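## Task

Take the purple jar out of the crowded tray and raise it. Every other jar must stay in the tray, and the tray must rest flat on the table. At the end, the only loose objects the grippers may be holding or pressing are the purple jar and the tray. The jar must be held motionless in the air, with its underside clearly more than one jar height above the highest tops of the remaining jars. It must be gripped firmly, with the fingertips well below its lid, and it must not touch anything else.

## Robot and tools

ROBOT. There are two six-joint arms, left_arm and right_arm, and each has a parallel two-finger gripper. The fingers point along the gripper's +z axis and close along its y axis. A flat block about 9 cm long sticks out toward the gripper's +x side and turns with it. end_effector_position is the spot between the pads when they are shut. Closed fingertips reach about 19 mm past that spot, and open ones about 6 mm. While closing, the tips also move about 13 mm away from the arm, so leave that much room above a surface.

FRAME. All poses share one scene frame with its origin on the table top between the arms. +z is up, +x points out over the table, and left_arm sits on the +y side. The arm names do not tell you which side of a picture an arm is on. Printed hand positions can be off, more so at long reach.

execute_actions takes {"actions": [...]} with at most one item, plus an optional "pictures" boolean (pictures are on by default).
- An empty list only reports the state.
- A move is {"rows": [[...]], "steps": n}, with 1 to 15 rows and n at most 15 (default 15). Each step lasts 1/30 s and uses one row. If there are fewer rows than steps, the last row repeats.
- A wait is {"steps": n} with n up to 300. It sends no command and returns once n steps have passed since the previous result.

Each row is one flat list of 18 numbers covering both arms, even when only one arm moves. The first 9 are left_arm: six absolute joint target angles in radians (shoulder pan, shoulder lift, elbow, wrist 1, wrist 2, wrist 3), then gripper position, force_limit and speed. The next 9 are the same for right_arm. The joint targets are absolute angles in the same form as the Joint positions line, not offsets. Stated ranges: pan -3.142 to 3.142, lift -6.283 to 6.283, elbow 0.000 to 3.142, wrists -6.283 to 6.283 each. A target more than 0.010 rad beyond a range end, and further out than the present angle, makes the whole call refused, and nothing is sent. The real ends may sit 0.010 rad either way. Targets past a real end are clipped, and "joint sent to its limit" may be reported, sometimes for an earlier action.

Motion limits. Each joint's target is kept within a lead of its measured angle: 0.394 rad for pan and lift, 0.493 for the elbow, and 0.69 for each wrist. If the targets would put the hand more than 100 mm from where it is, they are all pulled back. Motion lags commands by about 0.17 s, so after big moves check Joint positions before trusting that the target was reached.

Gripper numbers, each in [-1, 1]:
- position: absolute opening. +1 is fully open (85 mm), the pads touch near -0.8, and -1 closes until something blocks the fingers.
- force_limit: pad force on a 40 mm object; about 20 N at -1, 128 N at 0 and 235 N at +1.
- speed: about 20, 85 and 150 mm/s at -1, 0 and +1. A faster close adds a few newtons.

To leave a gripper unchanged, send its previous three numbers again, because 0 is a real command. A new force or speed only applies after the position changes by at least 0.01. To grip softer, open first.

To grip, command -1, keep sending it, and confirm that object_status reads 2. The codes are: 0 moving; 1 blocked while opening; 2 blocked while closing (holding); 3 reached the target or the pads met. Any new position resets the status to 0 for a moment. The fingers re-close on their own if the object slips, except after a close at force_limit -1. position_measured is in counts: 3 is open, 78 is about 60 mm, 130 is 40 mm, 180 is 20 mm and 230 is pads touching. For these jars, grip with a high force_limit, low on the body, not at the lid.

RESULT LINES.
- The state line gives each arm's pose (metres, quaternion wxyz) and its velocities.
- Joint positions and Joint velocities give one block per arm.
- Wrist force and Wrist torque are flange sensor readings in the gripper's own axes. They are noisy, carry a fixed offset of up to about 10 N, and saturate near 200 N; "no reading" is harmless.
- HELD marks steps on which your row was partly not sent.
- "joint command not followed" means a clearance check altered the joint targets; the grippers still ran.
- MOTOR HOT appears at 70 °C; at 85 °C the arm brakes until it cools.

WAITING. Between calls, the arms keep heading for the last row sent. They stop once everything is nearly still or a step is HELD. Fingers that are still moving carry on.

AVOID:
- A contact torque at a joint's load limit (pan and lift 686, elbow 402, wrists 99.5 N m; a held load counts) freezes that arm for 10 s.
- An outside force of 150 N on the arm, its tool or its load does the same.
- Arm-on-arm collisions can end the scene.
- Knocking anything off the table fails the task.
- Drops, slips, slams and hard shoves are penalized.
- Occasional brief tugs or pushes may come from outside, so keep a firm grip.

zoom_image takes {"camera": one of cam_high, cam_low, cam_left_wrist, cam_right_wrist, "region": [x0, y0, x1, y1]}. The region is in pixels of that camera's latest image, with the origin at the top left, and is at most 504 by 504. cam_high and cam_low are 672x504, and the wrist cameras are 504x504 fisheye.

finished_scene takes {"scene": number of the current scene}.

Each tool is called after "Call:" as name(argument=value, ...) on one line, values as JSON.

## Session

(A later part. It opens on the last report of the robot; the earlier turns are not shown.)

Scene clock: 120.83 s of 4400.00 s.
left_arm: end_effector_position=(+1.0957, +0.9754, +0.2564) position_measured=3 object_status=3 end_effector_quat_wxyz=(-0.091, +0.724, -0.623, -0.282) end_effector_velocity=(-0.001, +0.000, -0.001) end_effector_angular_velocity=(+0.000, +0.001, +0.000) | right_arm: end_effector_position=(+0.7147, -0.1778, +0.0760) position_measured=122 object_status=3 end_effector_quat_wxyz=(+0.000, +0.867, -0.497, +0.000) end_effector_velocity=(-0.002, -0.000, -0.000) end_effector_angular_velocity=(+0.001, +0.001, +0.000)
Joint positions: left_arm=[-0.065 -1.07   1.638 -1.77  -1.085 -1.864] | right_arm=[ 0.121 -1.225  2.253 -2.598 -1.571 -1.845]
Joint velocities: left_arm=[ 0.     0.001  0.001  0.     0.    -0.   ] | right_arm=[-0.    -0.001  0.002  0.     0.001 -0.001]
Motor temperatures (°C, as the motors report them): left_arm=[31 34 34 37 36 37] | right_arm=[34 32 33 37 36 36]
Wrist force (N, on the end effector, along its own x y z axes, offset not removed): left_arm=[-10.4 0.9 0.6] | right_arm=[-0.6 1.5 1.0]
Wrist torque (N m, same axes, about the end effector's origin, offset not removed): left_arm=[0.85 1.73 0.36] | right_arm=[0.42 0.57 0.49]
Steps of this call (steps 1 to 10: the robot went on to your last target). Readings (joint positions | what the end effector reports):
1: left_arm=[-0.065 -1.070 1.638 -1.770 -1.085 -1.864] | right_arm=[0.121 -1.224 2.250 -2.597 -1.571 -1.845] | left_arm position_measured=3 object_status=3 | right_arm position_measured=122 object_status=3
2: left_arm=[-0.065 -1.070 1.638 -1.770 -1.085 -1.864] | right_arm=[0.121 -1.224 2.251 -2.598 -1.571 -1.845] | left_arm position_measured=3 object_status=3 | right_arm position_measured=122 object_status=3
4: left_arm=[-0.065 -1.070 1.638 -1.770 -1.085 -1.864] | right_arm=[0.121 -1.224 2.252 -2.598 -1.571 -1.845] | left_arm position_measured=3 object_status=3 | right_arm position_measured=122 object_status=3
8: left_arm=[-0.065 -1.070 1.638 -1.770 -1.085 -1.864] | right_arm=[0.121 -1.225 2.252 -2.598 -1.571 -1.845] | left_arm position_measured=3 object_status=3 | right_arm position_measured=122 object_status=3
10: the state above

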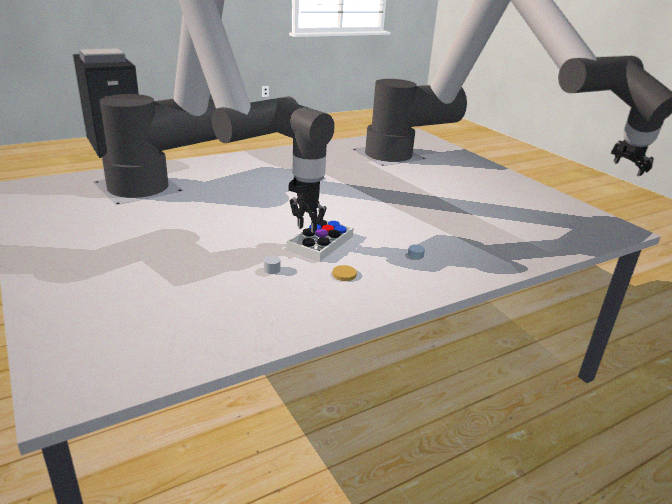

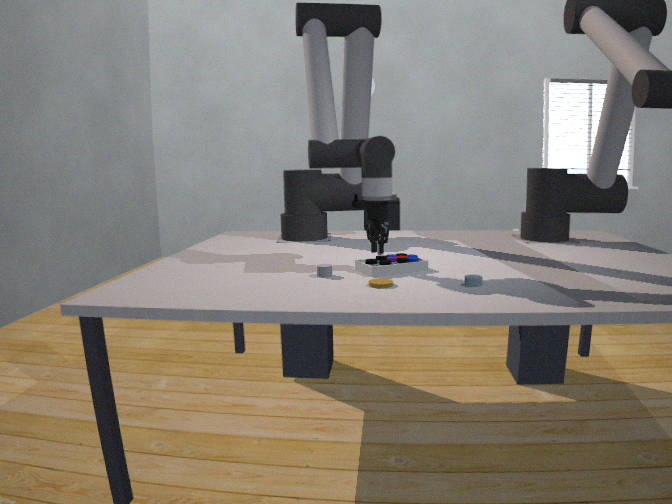

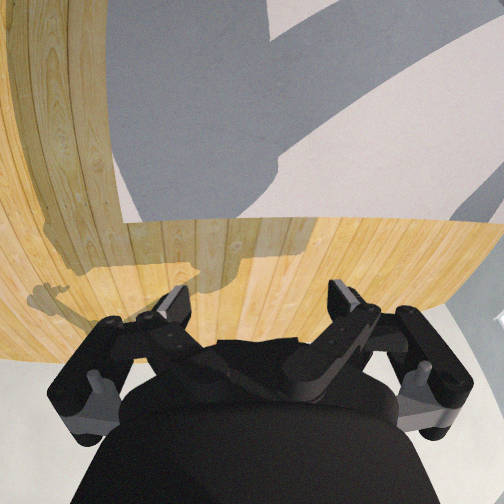

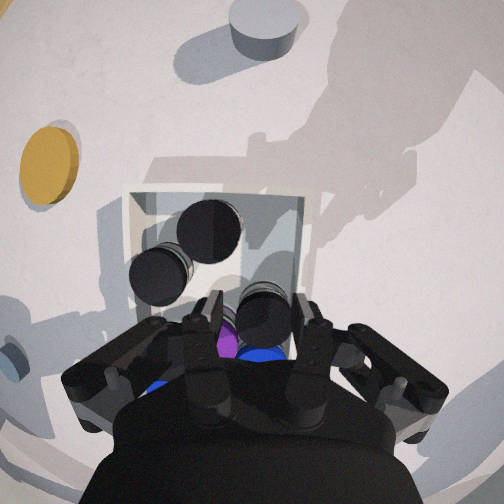

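Call:
execute_actions(actions=[{"rows":[[-0.065,-1.07,1.638,-1.77,-1.085,-1.864,1,0,0,0.1196,-1.2292,2.2601,-2.6017,-1.571,-1.847,0.08,-0.9,0]],"steps":6}], pictures=false)

Call:
execute_actions(actions=[{"rows":[[-0.065,-1.07,1.638,-1.77,-1.085,-1.864,1,0,0,0.1196,-1.2068,2.2663,-2.6303,-1.571,-1.847,0.08,-0.9,0]],"steps":10}], pictures=false)

Call:
execute_actions(actions=[{"rows":[[-0.065,-1.07,1.638,-1.77,-1.085,-1.864,1,0,0,0.1336,-1.2071,2.2668,-2.6305,-1.571,-1.833,0.08,-0.9,0]],"steps":7}], pictures=false)

Call:
execute_actions(actions=[{"rows":[[-0.065,-1.07,1.638,-1.77,-1.085,-1.864,1,0,0,0.1336,-1.2071,2.2668,-2.6305,-1.571,-1.833,-1,-0.9,-1]]}], pictures=false)

Call:
execute_actions(actions=[{"rows":[[-0.065,-1.07,1.638,-1.77,-1.085,-1.864,1,0,0,0.1336,-1.2135,2.2651,-2.6224,-1.571,-1.833,-1,-0.9,-1]],"steps":11}], pictures=false)

Call:
execute_actions(actions=[{"rows":[[-0.065,-1.07,1.638,-1.77,-1.085,-1.864,1,0,0,0.129,-1.2120,2.2623,-2.6211,-1.571,-1.8376,-1,-0.9,-1],[-0.065,-1.07,1.638,-1.77,-1.085,-1.864,1,0,0,0.124,-1.2120,2.2623,-2.6211,-1.571,-1.8426,-1,-0.9,-1],[-0.065,-1.07,1.638,-1.77,-1.085,-1.864,1,0,0,0.119,-1.2120,2.2623,-2.6211,-1.571,-1.8476,-1,-0.9,-1],[-0.065,-1.07,1.638,-1.77,-1.085,-1.864,1,0,0,0.113,-1.2120,2.2623,-2.6211,-1.571,-1.8536,-1,-0.9,-1],[-0.065,-1.07,1.638,-1.77,-1.085,-1.864,1,0,0,0.107,-1.2120,2.2623,-2.6211,-1.571,-1.8596,-1,-0.9,-1],[-0.065,-1.07,1.638,-1.77,-1.085,-1.864,1,0,0,0.102,-1.2120,2.2623,-2.6211,-1.571,-1.8646,-1,-0.9,-1]]}], pictures=false)

Call:
execute_actions(actions=[{"rows":[[-0.065,-1.07,1.638,-1.77,-1.085,-1.864,1,0,0,0.102,-1.2069,2.2637,-2.6276,-1.571,-1.8646,-1,-0.9,-1]],"steps":9}], pictures=false)

Call:
execute_actions(actions=[{"rows":[[-0.065,-1.07,1.638,-1.77,-1.085,-1.864,1,0,0,0.102,-1.2069,2.2637,-2.6276,-1.571,-1.8646,0.06,-0.9,0]],"steps":8}], pictures=false)

Call:
execute_actions(actions=[{"rows":[[-0.065,-1.07,1.638,-1.77,-1.085,-1.864,1,0,0,0.102,-1.2286,2.2577,-2.5999,-1.571,-1.8646,0.06,-0.9,0]],"steps":9}], pictures=false)

Call:
execute_actions(actions=[{"rows":[[-0.065,-1.07,1.638,-1.77,-1.085,-1.864,1,0,0,0.1568,-1.1978,2.2051,-2.5781,-1.571,-1.8098,0.06,-0.9,0]]}], pictures=false)

Call:
execute_actions(actions=[{"steps":8}])

Scene clock: 143.10 s of 4400.00 s.
left_arm: end_effector_position=(+1.0957, +0.9754, +0.2564) position_measured=3 object_status=3 end_effector_quat_wxyz=(-0.091, +0.724, -0.623, -0.282) end_effector_velocity=(+0.001, -0.001, -0.000) end_effector_angular_velocity=(-0.000, +0.000, -0.001) | right_arm: end_effector_position=(+0.7117, -0.1794, +0.0760) position_measured=119 object_status=0 end_effector_quat_wxyz=(+0.000, +0.868, -0.497, +0.000) end_effector_velocity=(-0.013, -0.006, +0.000) end_effector_angular_velocity=(+0.002, -0.000, -0.001)
Joint positions: left_arm=[-0.065 -1.07   1.638 -1.77  -1.085 -1.864] | right_arm=[ 0.12  -1.228  2.258 -2.601 -1.571 -1.846]
Joint velocities: left_arm=[-0.001  0.001 -0.001  0.    -0.     0.   ] | right_arm=[-0.004 -0.011  0.02  -0.01   0.002 -0.003]
Motor temperatures (°C, as the motors report them): left_arm=[31 34 34 37 36 37] | right_arm=[34 32 33 37 36 36]
Wrist force (N, on the end effector, along its own x y z axes, offset not removed): left_arm=[-6.8 4.2 3.7] | right_arm=[-0.8 4.3 2.2]
Wrist torque (N m, same axes, about the end effector's origin, offset not removed): left_arm=[1.63 0.97 0.34] | right_arm=[0.84 0.73 0.62]
Steps of this call (steps 1 to 15: the robot went on to your last target; steps 16 to 90: nothing new was sent; then 19.07 s passed at rest; steps 91 to 96: all 6 steps of this action). Readings (joint positions | what the end effector reports):
91: left_arm=[-0.065 -1.070 1.638 -1.770 -1.085 -1.864] | right_arm=[0.121 -1.225 2.253 -2.599 -1.571 -1.845] | left_arm position_measured=3 object_status=3 | right_arm position_measured=122 object_status=0
92: left_arm=[-0.065 -1.070 1.638 -1.770 -1.085 -1.864] | right_arm=[0.121 -1.225 2.253 -2.599 -1.571 -1.846] | left_arm position_measured=3 object_status=3 | right_arm position_measured=122 object_status=0
94: left_arm=[-0.065 -1.070 1.638 -1.770 -1.085 -1.864] | right_arm=[0.121 -1.227 2.256 -2.600 -1.571 -1.846] | left_arm position_measured=3 object_status=3 | right_arm position_measured=120 object_status=0
96: the state above

Scene clock: 143.43 s of 4400.00 s.
left_arm: end_effector_position=(+1.0957, +0.9754, +0.2564) position_measured=3 object_status=3 end_effector_quat_wxyz=(-0.091, +0.724, -0.623, -0.282) end_effector_velocity=(-0.001, +0.000, -0.002) end_effector_angular_velocity=(+0.000, +0.002, +0.000) | right_arm: end_effector_position=(+0.7103, -0.1802, +0.0610) position_measured=119 object_status=3 end_effector_quat_wxyz=(+0.000, +0.867, -0.497, +0.000) end_effector_velocity=(-0.000, -0.001, -0.017) end_effector_angular_velocity=(-0.001, -0.001, -0.001)
Joint positions: left_arm=[-0.065 -1.07   1.638 -1.77  -1.085 -1.864] | right_arm=[ 0.12  -1.21   2.265 -2.627 -1.571 -1.847]
Joint velocities: left_arm=[ 0.     0.001  0.002 -0.     0.    -0.001] | right_arm=[-0.     0.022  0.007 -0.03  -0.001  0.   ]
Motor temperatures (°C, as the motors report them): left_arm=[31 34 34 37 36 37] | right_arm=[34 32 33 37 36 36]
Wrist force (N, on the end effector, along its own x y z axes, offset not removed): left_arm=[-11.2 5.9 2.6] | right_arm=[-0.6 3.3 -0.9]
Wrist torque (N m, same axes, about the end effector's origin, offset not removed): left_arm=[1.94 1.93 0.29] | right_arm=[0.74 0.61 0.56]
Steps of this call (steps 1 to 10: all 10 steps of this action). Readings (joint positions | what the end effector reports):
1: left_arm=[-0.065 -1.070 1.638 -1.770 -1.085 -1.864] | right_arm=[0.120 -1.228 2.258 -2.601 -1.571 -1.847] | left_arm position_measured=3 object_status=3 | right_arm position_measured=119 object_status=0
2: left_arm=[-0.065 -1.070 1.638 -1.770 -1.085 -1.864] | right_arm=[0.120 -1.227 2.259 -2.603 -1.571 -1.847] | left_arm position_measured=3 object_status=3 | right_arm position_measured=119 object_status=0
4: left_arm=[-0.065 -1.070 1.638 -1.770 -1.085 -1.864] | right_arm=[0.120 -1.220 2.262 -2.612 -1.571 -1.847] | left_arm position_measured=3 object_status=3 | right_arm position_measured=119 object_status=0
8: left_arm=[-0.065 -1.070 1.638 -1.770 -1.085 -1.864] | right_arm=[0.120 -1.212 2.265 -2.624 -1.571 -1.847] | left_arm position_measured=3 object_status=3 | right_arm position_measured=119 object_status=3
10: the state above

Scene clock: 143.67 s of 4400.00 s.
left_arm: end_effector_position=(+1.0957, +0.9754, +0.2564) position_measured=3 object_status=3 end_effector_quat_wxyz=(-0.091, +0.724, -0.623, -0.282) end_effector_velocity=(-0.000, -0.000, -0.001) end_effector_angular_velocity=(+0.000, +0.001, -0.000) | right_arm: end_effector_position=(+0.7059, -0.1729, +0.0592) position_measured=119 object_status=3 end_effector_quat_wxyz=(+0.000, +0.867, -0.497, +0.000) end_effector_velocity=(-0.013, +0.022, -0.003) end_effector_angular_velocity=(-0.002, +0.000, +0.000)
Joint positions: left_arm=[-0.065 -1.07   1.638 -1.77  -1.085 -1.864] | right_arm=[ 0.13  -1.208  2.267 -2.63  -1.571 -1.837]
Joint velocities: left_arm=[-0.001  0.     0.001  0.     0.    -0.001] | right_arm=[ 0.031  0.003  0.002 -0.004 -0.002  0.031]
Motor temperatures (°C, as the motors report them): left_arm=[31 34 34 37 36 37] | right_arm=[34 32 33 37 36 36]
Wrist force (N, on the end effector, along its own x y z axes, offset not removed): left_arm=[-9.7 2.5 5.9] | right_arm=[-0.7 6.0 1.2]
Wrist torque (N m, same axes, about the end effector's origin, offset not removed): left_arm=[1.26 1.46 0.28] | right_arm=[1.18 0.67 0.58]
Steps of this call (steps 1 to 7: all 7 steps of this action). Readings (joint positions | what the end effector reports):
1: left_arm=[-0.065 -1.070 1.638 -1.770 -1.085 -1.864] | right_arm=[0.120 -1.209 2.266 -2.627 -1.571 -1.847] | left_arm position_measured=3 object_status=3 | right_arm position_measured=119 object_status=3
2: left_arm=[-0.065 -1.070 1.638 -1.770 -1.085 -1.864] | right_arm=[0.120 -1.209 2.266 -2.628 -1.571 -1.846] | left_arm position_measured=3 object_status=3 | right_arm position_measured=119 object_status=3
4: left_arm=[-0.065 -1.070 1.638 -1.770 -1.085 -1.864] | right_arm=[0.125 -1.208 2.266 -2.629 -1.571 -1.842] | left_arm position_measured=3 object_status=3 | right_arm position_measured=119 object_status=3
7: the state above

Scene clock: 144.17 s of 4400.00 s.
left_arm: end_effector_position=(+1.0957, +0.9754, +0.2564) position_measured=3 object_status=3 end_effector_quat_wxyz=(-0.091, +0.724, -0.623, -0.282) end_effector_velocity=(-0.001, -0.001, -0.001) end_effector_angular_velocity=(-0.000, +0.002, -0.002) | right_arm: end_effector_position=(+0.7043, -0.1701, +0.0590) position_measured=135 object_status=0 end_effector_quat_wxyz=(+0.000, +0.867, -0.497, +0.000) end_effector_velocity=(-0.001, +0.001, -0.000) end_effector_angular_velocity=(+0.001, +0.001, -0.000)
Joint positions: left_arm=[-0.065 -1.07   1.638 -1.77  -1.085 -1.864] | right_arm=[ 0.133 -1.207  2.267 -2.631 -1.571 -1.833]
Joint velocities: left_arm=[-0.001 -0.     0.002  0.    -0.     0.   ] | right_arm=[0.001 0.    0.    0.    0.001 0.001]
Motor temperatures (°C, as the motors report them): left_arm=[31 34 34 37 36 37] | right_arm=[34 32 33 37 36 36]
Wrist force (N, on the end effector, along its own x y z axes, offset not removed): left_arm=[-12.3 -2.2 2.7] | right_arm=[10.1 4.0 -14.0]
Wrist torque (N m, same axes, about the end effector's origin, offset not removed): left_arm=[0.32 2.00 0.38] | right_arm=[0.27 0.19 0.53]
Steps of this call (steps 1 to 15: all 15 steps of this action). Readings (joint positions | what the end effector reports):
1: left_arm=[-0.065 -1.070 1.638 -1.770 -1.085 -1.864] | right_arm=[0.131 -1.207 2.267 -2.630 -1.571 -1.836] | left_arm position_measured=3 object_status=3 | right_arm position_measured=119 object_status=0
2: left_arm=[-0.065 -1.070 1.638 -1.770 -1.085 -1.864] | right_arm=[0.131 -1.207 2.267 -2.630 -1.571 -1.835] | left_arm position_measured=3 object_status=3 | right_arm position_measured=119 object_status=0
4: left_arm=[-0.065 -1.070 1.638 -1.770 -1.085 -1.864] | right_arm=[0.132 -1.207 2.267 -2.630 -1.571 -1.834] | left_arm position_measured=3 object_status=3 | right_arm position_measured=120 object_status=0
8: left_arm=[-0.065 -1.070 1.638 -1.770 -1.085 -1.864] | right_arm=[0.133 -1.207 2.267 -2.630 -1.571 -1.833] | left_arm position_measured=3 object_status=3 | right_arm position_measured=127 object_status=0
15: the state above

Scene clock: 144.53 s of 4400.00 s.
left_arm: end_effector_position=(+1.0957, +0.9754, +0.2564) position_measured=3 object_status=3 end_effector_quat_wxyz=(-0.091, +0.724, -0.623, -0.282) end_effector_velocity=(+0.001, -0.000, +0.001) end_effector_angular_velocity=(+0.000, -0.001, -0.000) | right_arm: end_effector_position=(+0.7040, -0.1700, +0.0631) position_measured=137 object_status=2 end_effector_quat_wxyz=(+0.000, +0.868, -0.497, -0.000) end_effector_velocity=(+0.001, +0.000, +0.005) end_effector_angular_velocity=(+0.000, -0.001, -0.000)
Joint positions: left_arm=[-0.065 -1.07   1.638 -1.77  -1.085 -1.864] | right_arm=[ 0.134 -1.213  2.265 -2.623 -1.571 -1.833]
Joint velocities: left_arm=[-0.    -0.    -0.001 -0.     0.     0.   ] | right_arm=[-0.    -0.005 -0.003  0.007  0.     0.   ]
Motor temperatures (°C, as the motors report them): left_arm=[31 34 34 37 36 37] | right_arm=[34 32 33 37 36 36]
Wrist force (N, on the end effector, along its own x y z axes, offset not removed): left_arm=[-6.3 4.9 3.9] | right_arm=[2.6 0.2 0.3]
Wrist torque (N m, same axes, about the end effector's origin, offset not removed): left_arm=[1.62 0.91 0.43] | right_arm=[-0.02 -0.07 0.53]
Steps of this call (steps 1 to 11: all 11 steps of this action). Readings (joint positions | what the end effector reports):
1: left_arm=[-0.065 -1.070 1.638 -1.770 -1.085 -1.864] | right_arm=[0.134 -1.207 2.267 -2.631 -1.571 -1.833] | left_arm position_measured=3 object_status=3 | right_arm position_measured=135 object_status=0
2: left_arm=[-0.065 -1.070 1.638 -1.770 -1.085 -1.864] | right_arm=[0.134 -1.208 2.267 -2.630 -1.571 -1.833] | left_arm position_measured=3 object_status=3 | right_arm position_measured=135 object_status=0
4: left_arm=[-0.065 -1.070 1.638 -1.770 -1.085 -1.864] | right_arm=[0.134 -1.210 2.266 -2.627 -1.571 -1.833] | left_arm position_measured=3 object_status=3 | right_arm position_measured=137 object_status=0
8: left_arm=[-0.065 -1.070 1.638 -1.770 -1.085 -1.864] | right_arm=[0.134 -1.212 2.266 -2.624 -1.571 -1.833] | left_arm position_measured=3 object_status=3 | right_arm position_measured=137 object_status=0
11: the state above

Scene clock: 145.03 s of 4400.00 s.
left_arm: end_effector_position=(+1.0957, +0.9754, +0.2564) position_measured=3 object_status=3 end_effector_quat_wxyz=(-0.091, +0.724, -0.623, -0.282) end_effector_velocity=(+0.000, -0.002, +0.000) end_effector_angular_velocity=(-0.000, -0.000, -0.002) | right_arm: end_effector_position=(+0.7178, -0.1914, +0.0638) position_measured=137 object_status=2 end_effector_quat_wxyz=(+0.000, +0.868, -0.497, +0.000) end_effector_velocity=(+0.007, -0.014, -0.000) end_effector_angular_velocity=(+0.000, +0.000, +0.000)
Joint positions: left_arm=[-0.065 -1.07   1.638 -1.77  -1.085 -1.864] | right_arm=[ 0.104 -1.212  2.262 -2.621 -1.571 -1.862]
Joint velocities: left_arm=[-0.002 -0.001  0.    -0.     0.     0.   ] | right_arm=[-0.018  0.    -0.     0.     0.    -0.019]
Motor temperatures (°C, as the motors report them): left_arm=[31 34 34 37 36 37] | right_arm=[34 32 33 37 36 36]
Wrist force (N, on the end effector, along its own x y z axes, offset not removed): left_arm=[-8.1 3.0 5.0] | right_arm=[2.7 1.6 -0.9]
Wrist torque (N m, same axes, about the end effector's origin, offset not removed): left_arm=[1.24 1.14 0.30] | right_arm=[0.27 -0.08 0.57]
Steps of this call (steps 1 to 15: all 15 steps of this action). Readings (joint positions | what the end effector reports):
1: left_arm=[-0.065 -1.070 1.638 -1.770 -1.085 -1.864] | right_arm=[0.134 -1.213 2.265 -2.623 -1.571 -1.833] | left_arm position_measured=3 object_status=3 | right_arm position_measured=137 object_status=2
2: left_arm=[-0.065 -1.070 1.638 -1.770 -1.085 -1.864] | right_arm=[0.133 -1.213 2.265 -2.623 -1.571 -1.833] | left_arm position_measured=3 object_status=3 | right_arm position_measured=137 object_status=2
4: left_arm=[-0.065 -1.070 1.638 -1.770 -1.085 -1.864] | right_arm=[0.130 -1.213 2.264 -2.622 -1.571 -1.836] | left_arm position_measured=3 object_status=3 | right_arm position_measured=137 object_status=2
8: left_arm=[-0.065 -1.070 1.638 -1.770 -1.085 -1.864] | right_arm=[0.116 -1.212 2.263 -2.621 -1.571 -1.850] | left_arm position_measured=3 object_status=3 | right_arm position_measured=137 object_status=2
15: the state above

Scene clock: 145.33 s of 4400.00 s.
left_arm: end_effector_position=(+1.0957, +0.9754, +0.2564) position_measured=3 object_status=3 end_effector_quat_wxyz=(-0.091, +0.724, -0.623, -0.282) end_effector_velocity=(-0.002, +0.001, -0.003) end_effector_angular_velocity=(-0.000, +0.003, +0.001) | right_arm: end_effector_position=(+0.7188, -0.1929, +0.0605) position_measured=137 object_status=2 end_effector_quat_wxyz=(+0.000, +0.868, -0.497, +0.000) end_effector_velocity=(+0.000, -0.001, -0.005) end_effector_angular_velocity=(+0.002, +0.000, +0.000)
Joint positions: left_arm=[-0.065 -1.07   1.638 -1.77  -1.085 -1.864] | right_arm=[ 0.102 -1.208  2.263 -2.626 -1.571 -1.864]
Joint velocities: left_arm=[ 0.001  0.001  0.003 -0.    -0.     0.   ] | right_arm=[-0.002  0.007  0.002 -0.009  0.002 -0.002]
Motor temperatures (°C, as the motors report them): left_arm=[31 34 34 37 36 37] | right_arm=[34 32 33 37 36 36]
Wrist force (N, on the end effector, along its own x y z axes, offset not removed): left_arm=[-11.5 7.5 3.8] | right_arm=[2.1 0.8 1.4]
Wrist torque (N m, same axes, about the end effector's origin, offset not removed): left_arm=[2.14 1.82 0.19] | right_arm=[0.35 0.03 0.60]
Steps of this call (steps 1 to 9: all 9 steps of this action). Readings (joint positions | what the end effector reports):
1: left_arm=[-0.065 -1.070 1.638 -1.770 -1.085 -1.864] | right_arm=[0.104 -1.212 2.262 -2.621 -1.571 -1.863] | left_arm position_measured=3 object_status=3 | right_arm position_measured=137 object_status=2
2: left_arm=[-0.065 -1.070 1.638 -1.770 -1.085 -1.864] | right_arm=[0.103 -1.212 2.262 -2.621 -1.571 -1.863] | left_arm position_measured=3 object_status=3 | right_arm position_measured=137 object_status=2
4: left_arm=[-0.065 -1.070 1.638 -1.770 -1.085 -1.864] | right_arm=[0.103 -1.210 2.263 -2.623 -1.571 -1.864] | left_arm position_measured=3 object_status=3 | right_arm position_measured=137 object_status=2
8: left_arm=[-0.065 -1.070 1.638 -1.770 -1.085 -1.864] | right_arm=[0.102 -1.208 2.263 -2.626 -1.571 -1.864] | left_arm position_measured=3 object_status=3 | right_arm position_measured=137 object_status=2
9: the state above

Scene clock: 145.60 s of 4400.00 s.
left_arm: end_effector_position=(+1.0957, +0.9754, +0.2564) position_measured=3 object_status=3 end_effector_quat_wxyz=(-0.091, +0.724, -0.623, -0.282) end_effector_velocity=(-0.000, +0.000, -0.000) end_effector_angular_velocity=(+0.000, +0.000, +0.001) | right_arm: end_effector_position=(+0.7188, -0.1931, +0.0599) position_measured=122 object_status=0 end_effector_quat_wxyz=(+0.000, +0.868, -0.497, +0.000) end_effector_velocity=(-0.001, -0.000, -0.001) end_effector_angular_velocity=(+0.001, -0.000, +0.001)
Joint positions: left_arm=[-0.065 -1.07   1.638 -1.77  -1.085 -1.864] | right_arm=[ 0.102 -1.207  2.264 -2.627 -1.571 -1.865]
Joint velocities: left_arm=[ 0. -0.  0.  0.  0. -0.] | right_arm=[-0.     0.001  0.001 -0.002  0.001 -0.001]
Motor temperatures (°C, as the motors report them): left_arm=[31 34 34 37 36 37] | right_arm=[34 32 33 37 36 36]
Wrist force (N, on the end effector, along its own x y z axes, offset not removed): left_arm=[-7.6 5.5 2.5] | right_arm=[3.2 2.5 1.0]
Wrist torque (N m, same axes, about the end effector's origin, offset not removed): left_arm=[1.83 1.15 0.26] | right_arm=[0.53 -0.19 0.60]
Steps of this call (steps 1 to 8: all 8 steps of this action). Readings (joint positions | what the end effector reports):
1: left_arm=[-0.065 -1.070 1.638 -1.770 -1.085 -1.864] | right_arm=[0.102 -1.208 2.263 -2.627 -1.571 -1.864] | left_arm position_measured=3 object_status=3 | right_arm position_measured=137 object_status=0
2: left_arm=[-0.065 -1.070 1.638 -1.770 -1.085 -1.864] | right_arm=[0.102 -1.207 2.263 -2.627 -1.571 -1.864] | left_arm position_measured=3 object_status=3 | right_arm position_measured=137 object_status=0
4: left_arm=[-0.065 -1.070 1.638 -1.770 -1.085 -1.864] | right_arm=[0.102 -1.207 2.264 -2.627 -1.571 -1.865] | left_arm position_measured=3 object_status=3 | right_arm position_measured=130 object_status=0
8: the state above

Scene clock: 145.90 s of 4400.00 s.
left_arm: end_effector_position=(+1.0957, +0.9754, +0.2564) position_measured=3 object_status=3 end_effector_quat_wxyz=(-0.091, +0.724, -0.623, -0.282) end_effector_velocity=(-0.000, -0.000, +0.000) end_effector_angular_velocity=(-0.000, -0.000, -0.000) | right_arm: end_effector_position=(+0.7186, -0.1931, +0.0736) position_measured=122 object_status=3 end_effector_quat_wxyz=(+0.000, +0.868, -0.497, +0.000) end_effector_velocity=(+0.001, -0.000, +0.022) end_effector_angular_velocity=(-0.001, -0.002, +0.000)
Joint positions: left_arm=[-0.065 -1.07   1.638 -1.77  -1.085 -1.864] | right_arm=[ 0.102 -1.225  2.259 -2.605 -1.571 -1.865]
Joint velocities: left_arm=[-0.    -0.001  0.001  0.    -0.    -0.   ] | right_arm=[ 0.    -0.028 -0.009  0.036 -0.001 -0.   ]
Motor temperatures (°C, as the motors report them): left_arm=[31 34 34 37 36 37] | right_arm=[34 32 33 37 36 36]
Wrist force (N, on the end effector, along its own x y z axes, offset not removed): left_arm=[-8.1 4.1 6.7] | right_arm=[1.8 1.2 0.8]
Wrist torque (N m, same axes, about the end effector's origin, offset not removed): left_arm=[1.58 1.25 0.36] | right_arm=[0.33 0.11 0.58]
Steps of this call (steps 1 to 9: all 9 steps of this action). Readings (joint positions | what the end effector reports):
1: left_arm=[-0.065 -1.070 1.638 -1.770 -1.085 -1.864] | right_arm=[0.102 -1.207 2.264 -2.627 -1.571 -1.865] | left_arm position_measured=3 object_status=3 | right_arm position_measured=122 object_status=0
2: left_arm=[-0.065 -1.070 1.638 -1.770 -1.085 -1.864] | right_arm=[0.102 -1.208 2.263 -2.626 -1.571 -1.865] | left_arm position_measured=3 object_status=3 | right_arm position_measured=122 object_status=0
4: left_arm=[-0.065 -1.070 1.638 -1.770 -1.085 -1.864] | right_arm=[0.102 -1.215 2.261 -2.617 -1.571 -1.865] | left_arm position_measured=3 object_status=3 | right_arm position_measured=122 object_status=0
8: left_arm=[-0.065 -1.070 1.638 -1.770 -1.085 -1.864] | right_arm=[0.102 -1.224 2.259 -2.606 -1.571 -1.865] | left_arm position_measured=3 object_status=3 | right_arm position_measured=122 object_status=3
9: the state above

Scene clock: 146.40 s of 4400.00 s.
left_arm: end_effector_position=(+1.0957, +0.9754, +0.2564) position_measured=3 object_status=3 end_effector_quat_wxyz=(-0.091, +0.724, -0.623, -0.282) end_effector_velocity=(+0.001, +0.000, +0.001) end_effector_angular_velocity=(-0.000, -0.001, +0.000) | right_arm: end_effector_position=(+0.7326, -0.1433, +0.0755) position_measured=122 object_status=3 end_effector_quat_wxyz=(+0.000, +0.867, -0.497, +0.000) end_effector_velocity=(+0.002, +0.015, -0.000) end_effector_angular_velocity=(+0.001, +0.002, +0.000)
Joint positions: left_arm=[-0.065 -1.07   1.638 -1.77  -1.085 -1.864] | right_arm=[ 0.155 -1.199  2.207 -2.579 -1.571 -1.812]
Joint velocities: left_arm=[ 0.     0.    -0.001  0.    -0.     0.   ] | right_arm=[ 0.015  0.008 -0.014  0.008  0.001  0.015]
Motor temperatures (°C, as the motors report them): left_arm=[31 34 34 37 36 37] | right_arm=[34 32 33 37 36 36]
Wrist force (N, on the end effector, along its own x y z axes, offset not removed): left_arm=[-8.0 2.3 2.5] | right_arm=[0.1 0.6 0.7]
Wrist torque (N m, same axes, about the end effector's origin, offset not removed): left_arm=[1.29 1.08 0.44] | right_arm=[0.24 0.44 0.71]
Steps of this call (steps 1 to 15: all 15 steps of this action). Readings (joint positions | what the end effector reports):
1: left_arm=[-0.065 -1.070 1.638 -1.770 -1.085 -1.864] | right_arm=[0.102 -1.226 2.259 -2.603 -1.571 -1.865] | left_arm position_measured=3 object_status=3 | right_arm position_measured=122 object_status=3
2: left_arm=[-0.065 -1.070 1.638 -1.770 -1.085 -1.864] | right_arm=[0.104 -1.225 2.256 -2.601 -1.571 -1.863] | left_arm position_measured=3 object_status=3 | right_arm position_measured=122 object_status=3
4: left_arm=[-0.065 -1.070 1.638 -1.770 -1.085 -1.864] | right_arm=[0.122 -1.216 2.239 -2.593 -1.571 -1.845] | left_arm position_measured=3 object_status=3 | right_arm position_measured=122 object_status=3
8: left_arm=[-0.065 -1.070 1.638 -1.770 -1.085 -1.864] | right_arm=[0.145 -1.204 2.217 -2.583 -1.571 -1.822] | left_arm position_measured=3 object_status=3 | right_arm position_measured=122 object_status=3
15: the state above

Scene clock: 146.67 s of 4400.00 s.
left_arm: end_effector_position=(+1.0957, +0.9754, +0.2564) position_measured=3 object_status=3 end_effector_quat_wxyz=(-0.091, +0.724, -0.623, -0.282) end_effector_velocity=(-0.000, -0.000, -0.001) end_effector_angular_velocity=(+0.000, +0.001, -0.000) | right_arm: end_effector_position=(+0.7330, -0.1416, +0.0755) position_measured=122 object_status=3 end_effector_quat_wxyz=(+0.000, +0.867, -0.497, +0.000) end_effector_velocity=(+0.001, +0.002, +0.000) end_effector_angular_velocity=(+0.001, -0.001, +0.002)
Joint positions: left_arm=[-0.065 -1.07   1.638 -1.77  -1.085 -1.864] | right_arm=[ 0.157 -1.198  2.205 -2.578 -1.571 -1.81 ]
Joint velocities: left_arm=[-0.  0.  0.  0. -0. -0.] | right_arm=[ 0.002  0.001 -0.002 -0.     0.     0.   ]
Motor temperatures (°C, as the motors report them): left_arm=[31 34 34 37 36 37] | right_arm=[34 32 33 37 36 36]
Wrist force (N, on the end effector, along its own x y z axes, offset not removed): left_arm=[-8.3 5.7 4.2] | right_arm=[1.3 -0.1 -1.1]
Wrist torque (N m, same axes, about the end effector's origin, offset not removed): left_arm=[1.78 1.25 0.38] | right_arm=[0.01 0.27 0.62]
Steps of this call (steps 1 to 8: the robot went on to your last target). Readings (joint positions | what the end effector reports):
1: left_arm=[-0.065 -1.070 1.638 -1.770 -1.085 -1.864] | right_arm=[0.155 -1.199 2.207 -2.579 -1.571 -1.811] | left_arm position_measured=3 object_status=3 | right_arm position_measured=122 object_status=3
2: left_arm=[-0.065 -1.070 1.638 -1.770 -1.085 -1.864] | right_arm=[0.156 -1.198 2.206 -2.579 -1.571 -1.811] | left_arm position_measured=3 object_status=3 | right_arm position_measured=122 object_status=3
4: left_arm=[-0.065 -1.070 1.638 -1.770 -1.085 -1.864] | right_arm=[0.156 -1.198 2.206 -2.578 -1.571 -1.810] | left_arm position_measured=3 object_status=3 | right_arm position_measured=122 object_status=3
8: the state above

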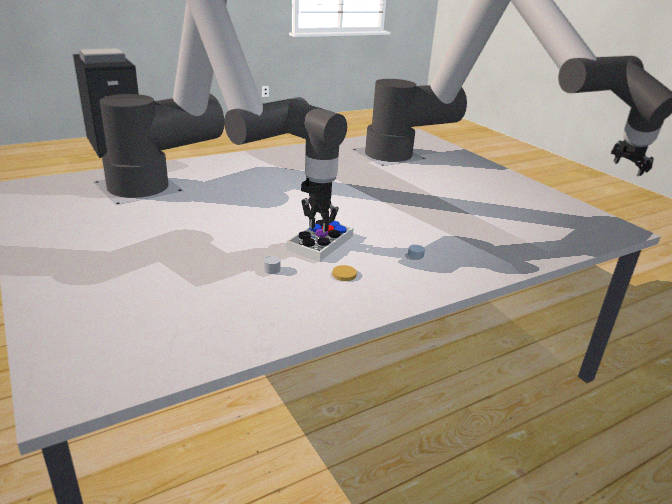

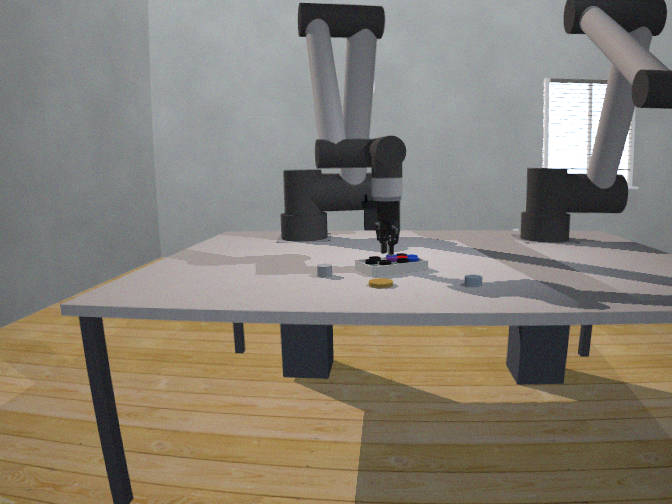

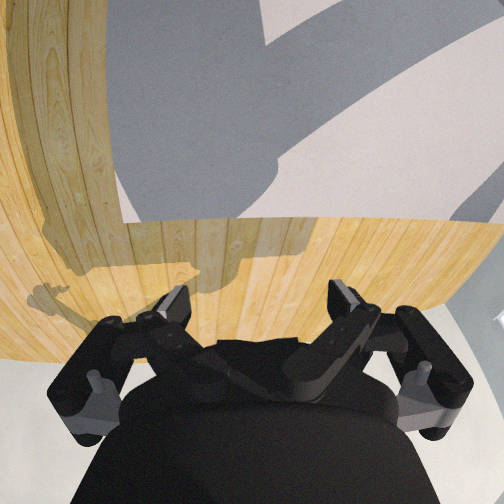

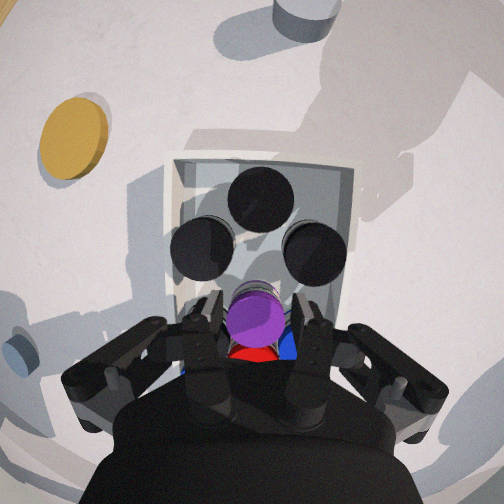

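Call:
execute_actions(actions=[])

Scene clock: 157.13 s of 4400.00 s.
left_arm: end_effector_position=(+1.0957, +0.9754, +0.2564) position_measured=3 object_status=3 end_effector_quat_wxyz=(-0.091, +0.724, -0.623, -0.282) end_effector_velocity=(+0.000, -0.001, -0.000) end_effector_angular_velocity=(-0.000, -0.000, +0.000) | right_arm: end_effector_position=(+0.7330, -0.1414, +0.0755) position_measured=122 object_status=3 end_effector_quat_wxyz=(+0.000, +0.867, -0.497, +0.000) end_effector_velocity=(-0.001, +0.000, -0.000) end_effector_angular_velocity=(+0.001, +0.002, +0.001)
Joint positions: left_arm=[-0.065 -1.07   1.638 -1.77  -1.085 -1.864] | right_arm=[ 0.157 -1.198  2.205 -2.578 -1.571 -1.81 ]
Joint velocities: left_arm=[-0.     0.    -0.    -0.    -0.    -0.001] | right_arm=[ 0.    -0.     0.     0.001  0.002 -0.001]
Motor temperatures (°C, as the motors report them): left_arm=[31 34 34 37 36 37] | right_arm=[34 32 33 37 36 36]
Wrist force (N, on the end effector, along its own x y z axes, offset not removed): left_arm=[-10.1 5.8 7.2] | right_arm=[-0.8 2.5 2.4]
Wrist torque (N m, same axes, about the end effector's origin, offset not removed): left_arm=[1.83 1.78 0.41] | right_arm=[0.59 0.63 0.43]
Steps of this call (steps 1 to 15: the robot went on to your last target; steps 16 to 90: nothing new was sent; then 7.47 s passed at rest). Readings (joint positions | what the end effector reports):
1: left_arm=[-0.065 -1.070 1.638 -1.770 -1.085 -1.864] | right_arm=[0.157 -1.198 2.205 -2.578 -1.571 -1.810] | left_arm position_measured=3 object_status=3 | right_arm position_measured=122 object_status=3
2: left_arm=[-0.065 -1.070 1.638 -1.770 -1.085 -1.864] | right_arm=[0.157 -1.198 2.205 -2.578 -1.571 -1.810] | left_arm position_measured=3 object_status=3 | right_arm position_measured=122 object_status=3
4: left_arm=[-0.065 -1.070 1.638 -1.770 -1.085 -1.864] | right_arm=[0.157 -1.198 2.205 -2.578 -1.571 -1.810] | left_arm position_measured=3 object_status=3 | right_arm position_measured=122 object_status=3
8: left_arm=[-0.065 -1.070 1.638 -1.770 -1.085 -1.864] | right_arm=[0.157 -1.198 2.205 -2.578 -1.571 -1.810] | left_arm position_measured=3 object_status=3 | right_arm position_measured=122 object_status=3
90: the state above
All arms were judged still, so your last target was given up. Only a new action makes them travel on or press farther. Fingers that are still opening or closing keep moving.

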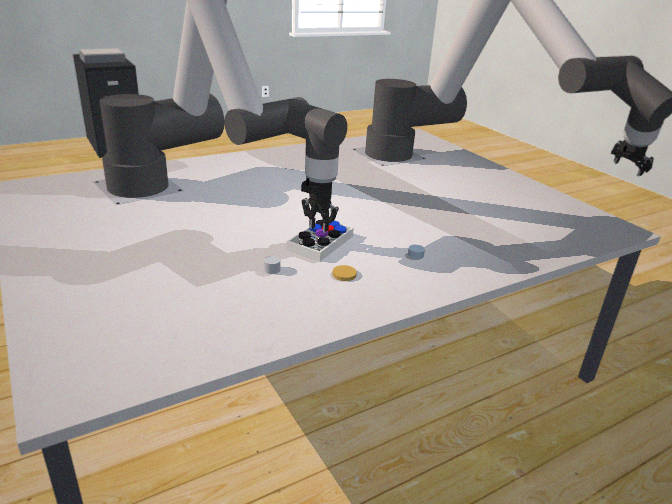

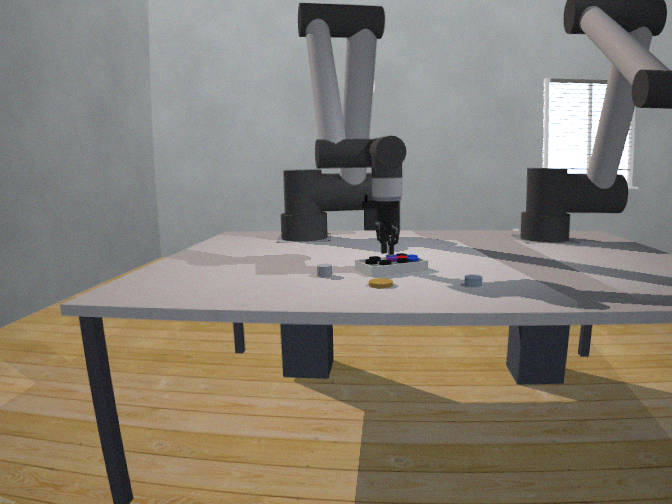

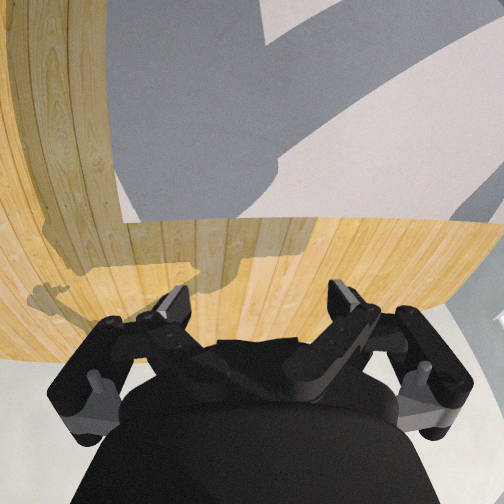

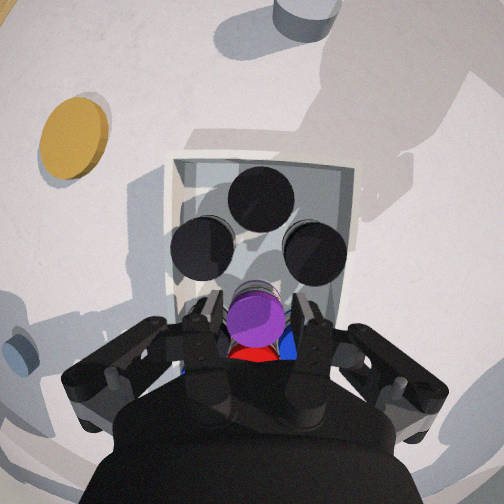

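Call:
execute_actions(actions=[{"rows":[[-0.065,-1.07,1.638,-1.77,-1.085,-1.864,1,0,0,0.160,-1.1978,2.2051,-2.5781,-1.571,-1.8066,0.06,-0.9,0],[-0.065,-1.07,1.638,-1.77,-1.085,-1.864,1,0,0,0.160,-1.1978,2.2051,-2.5781,-1.571,-1.8066,0.06,-0.9,0],[-0.065,-1.07,1.638,-1.77,-1.085,-1.864,1,0,0,0.160,-1.19,2.2073,-2.5881,-1.571,-1.8066,0.06,-0.9,0],[-0.065,-1.07,1.638,-1.77,-1.085,-1.864,1,0,0,0.160,-1.183,2.2092,-2.597,-1.571,-1.8066,0.06,-0.9,0],[-0.065,-1.07,1.638,-1.77,-1.085,-1.864,1,0,0,0.160,-1.1763,2.2111,-2.6056,-1.571,-1.8066,0.06,-0.9,0]]}], pictures=false)

Call:
execute_actions(actions=[{"rows":[[-0.065,-1.07,1.638,-1.77,-1.085,-1.864,1,0,0,0.164,-1.1763,2.2111,-2.6056,-1.571,-1.8026,0.06,-0.9,0],[-0.065,-1.07,1.638,-1.77,-1.085,-1.864,1,0,0,0.164,-1.1763,2.2111,-2.6056,-1.571,-1.8026,0.06,-0.9,0],[-0.065,-1.07,1.638,-1.77,-1.085,-1.864,1,0,0,0.1685,-1.1763,2.2111,-2.6056,-1.571,-1.798,0.06,-0.9,0]]}])

Scene clock: 164.63 s of 4400.00 s.
left_arm: end_effector_position=(+1.0957, +0.9754, +0.2564) position_measured=3 object_status=3 end_effector_quat_wxyz=(-0.091, +0.724, -0.623, -0.282) end_effector_velocity=(-0.001, -0.000, -0.001) end_effector_angular_velocity=(-0.000, +0.002, -0.000) | right_arm: end_effector_position=(+0.7318, -0.1390, +0.0594) position_measured=122 object_status=3 end_effector_quat_wxyz=(+0.000, +0.867, -0.497, +0.000) end_effector_velocity=(-0.001, -0.000, -0.011) end_effector_angular_velocity=(-0.002, +0.000, -0.001)
Joint positions: left_arm=[-0.065 -1.07   1.638 -1.77  -1.085 -1.864] | right_arm=[ 0.16  -1.178  2.211 -2.604 -1.571 -1.807]
Joint velocities: left_arm=[-0.     0.     0.002  0.    -0.    -0.   ] | right_arm=[ 0.001  0.012  0.004 -0.016 -0.002  0.002]
Motor temperatures (°C, as the motors report them): left_arm=[31 34 34 37 36 37] | right_arm=[34 32 33 37 36 36]
Wrist force (N, on the end effector, along its own x y z axes, offset not removed): left_arm=[-13.2 5.7 3.8] | right_arm=[0.6 2.2 0.7]
Wrist torque (N m, same axes, about the end effector's origin, offset not removed): left_arm=[1.82 2.21 0.29] | right_arm=[0.31 0.31 0.53]
Steps of this call (steps 1 to 90: nothing new was sent; then 4.00 s passed at rest; steps 91 to 105: all 15 steps of this action). Readings (joint positions | what the end effector reports):
91: left_arm=[-0.065 -1.070 1.638 -1.770 -1.085 -1.864] | right_arm=[0.157 -1.198 2.205 -2.578 -1.571 -1.810] | left_arm position_measured=3 object_status=3 | right_arm position_measured=122 object_status=3
92: left_arm=[-0.065 -1.070 1.638 -1.770 -1.085 -1.864] | right_arm=[0.157 -1.198 2.205 -2.578 -1.571 -1.810] | left_arm position_measured=3 object_status=3 | right_arm position_measured=122 object_status=3
94: left_arm=[-0.065 -1.070 1.638 -1.770 -1.085 -1.864] | right_arm=[0.158 -1.197 2.205 -2.579 -1.571 -1.809] | left_arm position_measured=3 object_status=3 | right_arm position_measured=122 object_status=3
98: left_arm=[-0.065 -1.070 1.638 -1.770 -1.085 -1.864] | right_arm=[0.159 -1.186 2.208 -2.593 -1.571 -1.807] | left_arm position_measured=3 object_status=3 | right_arm position_measured=122 object_status=3
105: the state above

Scene clock: 165.13 s of 4400.00 s.
left_arm: end_effector_position=(+1.0957, +0.9754, +0.2564) position_measured=3 object_status=3 end_effector_quat_wxyz=(-0.091, +0.724, -0.623, -0.282) end_effector_velocity=(+0.000, +0.000, +0.002) end_effector_angular_velocity=(-0.000, -0.002, +0.000) | right_arm: end_effector_position=(+0.7281, -0.1327, +0.0581) position_measured=122 object_status=3 end_effector_quat_wxyz=(+0.000, +0.867, -0.497, +0.000) end_effector_velocity=(-0.003, +0.003, -0.001) end_effector_angular_velocity=(+0.002, +0.002, -0.000)
Joint positions: left_arm=[-0.065 -1.07   1.638 -1.77  -1.085 -1.864] | right_arm=[ 0.168 -1.176  2.211 -2.606 -1.571 -1.798]
Joint velocities: left_arm=[ 0.    -0.001 -0.001 -0.    -0.    -0.   ] | right_arm=[ 0.003  0.     0.001 -0.     0.002  0.003]
Motor temperatures (°C, as the motors report them): left_arm=[31 34 34 37 36 37] | right_arm=[34 32 33 37 36 36]
Wrist force (N, on the end effector, along its own x y z axes, offset not removed): left_arm=[-9.3 7.2 4.7] | right_arm=[1.8 3.8 3.3]
Wrist torque (N m, same axes, about the end effector's origin, offset not removed): left_arm=[2.16 1.53 0.20] | right_arm=[0.73 0.08 0.55]
Steps of this call (steps 1 to 15: all 15 steps of this action). Readings (joint positions | what the end effector reports):
1: left_arm=[-0.065 -1.070 1.638 -1.770 -1.085 -1.864] | right_arm=[0.160 -1.177 2.211 -2.604 -1.571 -1.807] | left_arm position_measured=3 object_status=3 | right_arm position_measured=122 object_status=3
2: left_arm=[-0.065 -1.070 1.638 -1.770 -1.085 -1.864] | right_arm=[0.160 -1.177 2.211 -2.604 -1.571 -1.806] | left_arm position_measured=3 object_status=3 | right_arm position_measured=122 object_status=3
4: left_arm=[-0.065 -1.070 1.638 -1.770 -1.085 -1.864] | right_arm=[0.162 -1.177 2.211 -2.605 -1.571 -1.805] | left_arm position_measured=3 object_status=3 | right_arm position_measured=122 object_status=3
8: left_arm=[-0.065 -1.070 1.638 -1.770 -1.085 -1.864] | right_arm=[0.166 -1.176 2.211 -2.605 -1.571 -1.800] | left_arm position_measured=3 object_status=3 | right_arm position_measured=122 object_status=3
15: the state above

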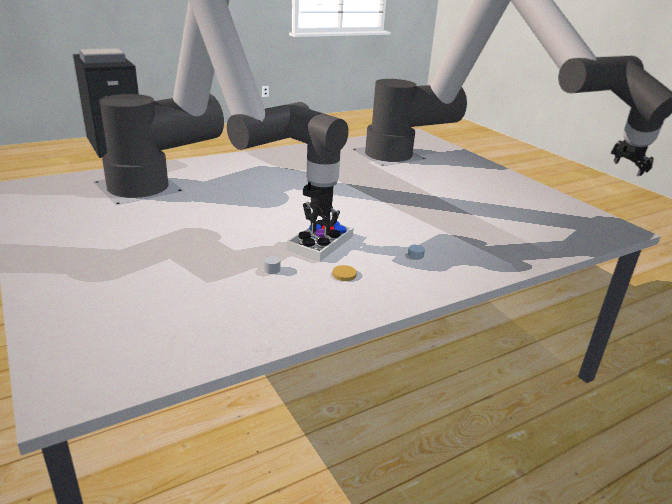

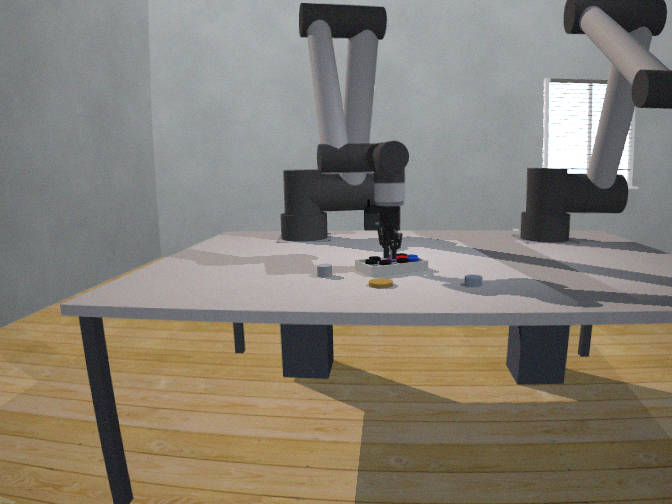

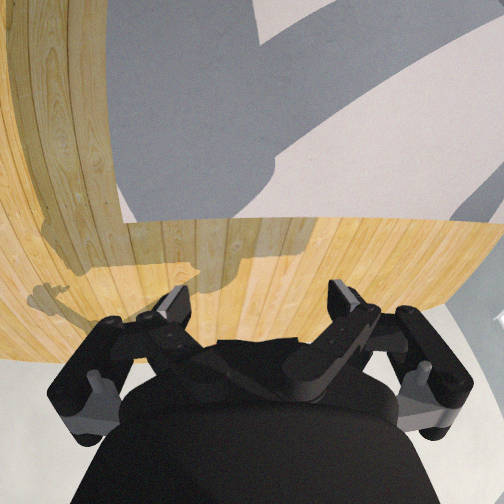

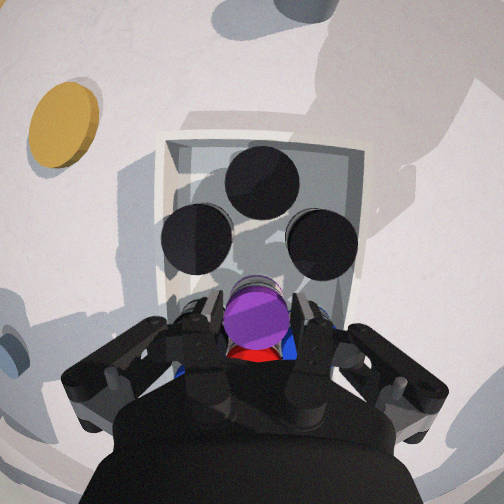

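Call:
execute_actions(actions=[{"rows":[[-0.065,-1.07,1.638,-1.77,-1.085,-1.864,1,0,0,0.1685,-1.1763,2.2111,-2.6056,-1.571,-1.798,-1,-0.9,-1]]}], pictures=false)

Scene clock: 167.53 s of 4400.00 s.
left_arm: end_effector_position=(+1.0957, +0.9754, +0.2564) position_measured=3 object_status=3 end_effector_quat_wxyz=(-0.091, +0.724, -0.623, -0.282) end_effector_velocity=(-0.000, +0.001, -0.001) end_effector_angular_velocity=(+0.000, +0.001, +0.000) | right_arm: end_effector_position=(+0.7279, -0.1324, +0.0581) position_measured=134 object_status=0 end_effector_quat_wxyz=(+0.000, +0.867, -0.497, +0.000) end_effector_velocity=(-0.001, +0.001, -0.000) end_effector_angular_velocity=(+0.002, +0.001, -0.000)
Joint positions: left_arm=[-0.065 -1.07   1.638 -1.77  -1.085 -1.864] | right_arm=[ 0.169 -1.176  2.211 -2.606 -1.571 -1.798]
Joint velocities: left_arm=[ 0.     0.001  0.001 -0.     0.    -0.   ] | right_arm=[ 0.     0.     0.001 -0.     0.002  0.   ]
Motor temperatures (°C, as the motors report them): left_arm=[31 34 34 37 36 37] | right_arm=[34 32 33 37 36 36]
Wrist force (N, on the end effector, along its own x y z axes, offset not removed): left_arm=[-11.1 4.6 3.7] | right_arm=[5.6 6.7 -15.0]
Wrist torque (N m, same axes, about the end effector's origin, offset not removed): left_arm=[1.65 1.89 0.33] | right_arm=[0.96 0.14 0.56]
Steps of this call (steps 1 to 15: the robot went on to your last target; steps 16 to 57: nothing new was sent; steps 58 to 72: all 15 steps of this action). Readings (joint positions | what the end effector reports):
58: left_arm=[-0.065 -1.070 1.638 -1.770 -1.085 -1.864] | right_arm=[0.169 -1.176 2.211 -2.606 -1.571 -1.798] | left_arm position_measured=3 object_status=3 | right_arm position_measured=122 object_status=0
59: left_arm=[-0.065 -1.070 1.638 -1.770 -1.085 -1.864] | right_arm=[0.169 -1.176 2.211 -2.606 -1.571 -1.798] | left_arm position_measured=3 object_status=3 | right_arm position_measured=122 object_status=0
61: left_arm=[-0.065 -1.070 1.638 -1.770 -1.085 -1.864] | right_arm=[0.169 -1.176 2.211 -2.606 -1.571 -1.798] | left_arm position_measured=3 object_status=3 | right_arm position_measured=123 object_status=0
65: left_arm=[-0.065 -1.070 1.638 -1.770 -1.085 -1.864] | right_arm=[0.169 -1.176 2.211 -2.606 -1.571 -1.798] | left_arm position_measured=3 object_status=3 | right_arm position_measured=129 object_status=0
72: the state above


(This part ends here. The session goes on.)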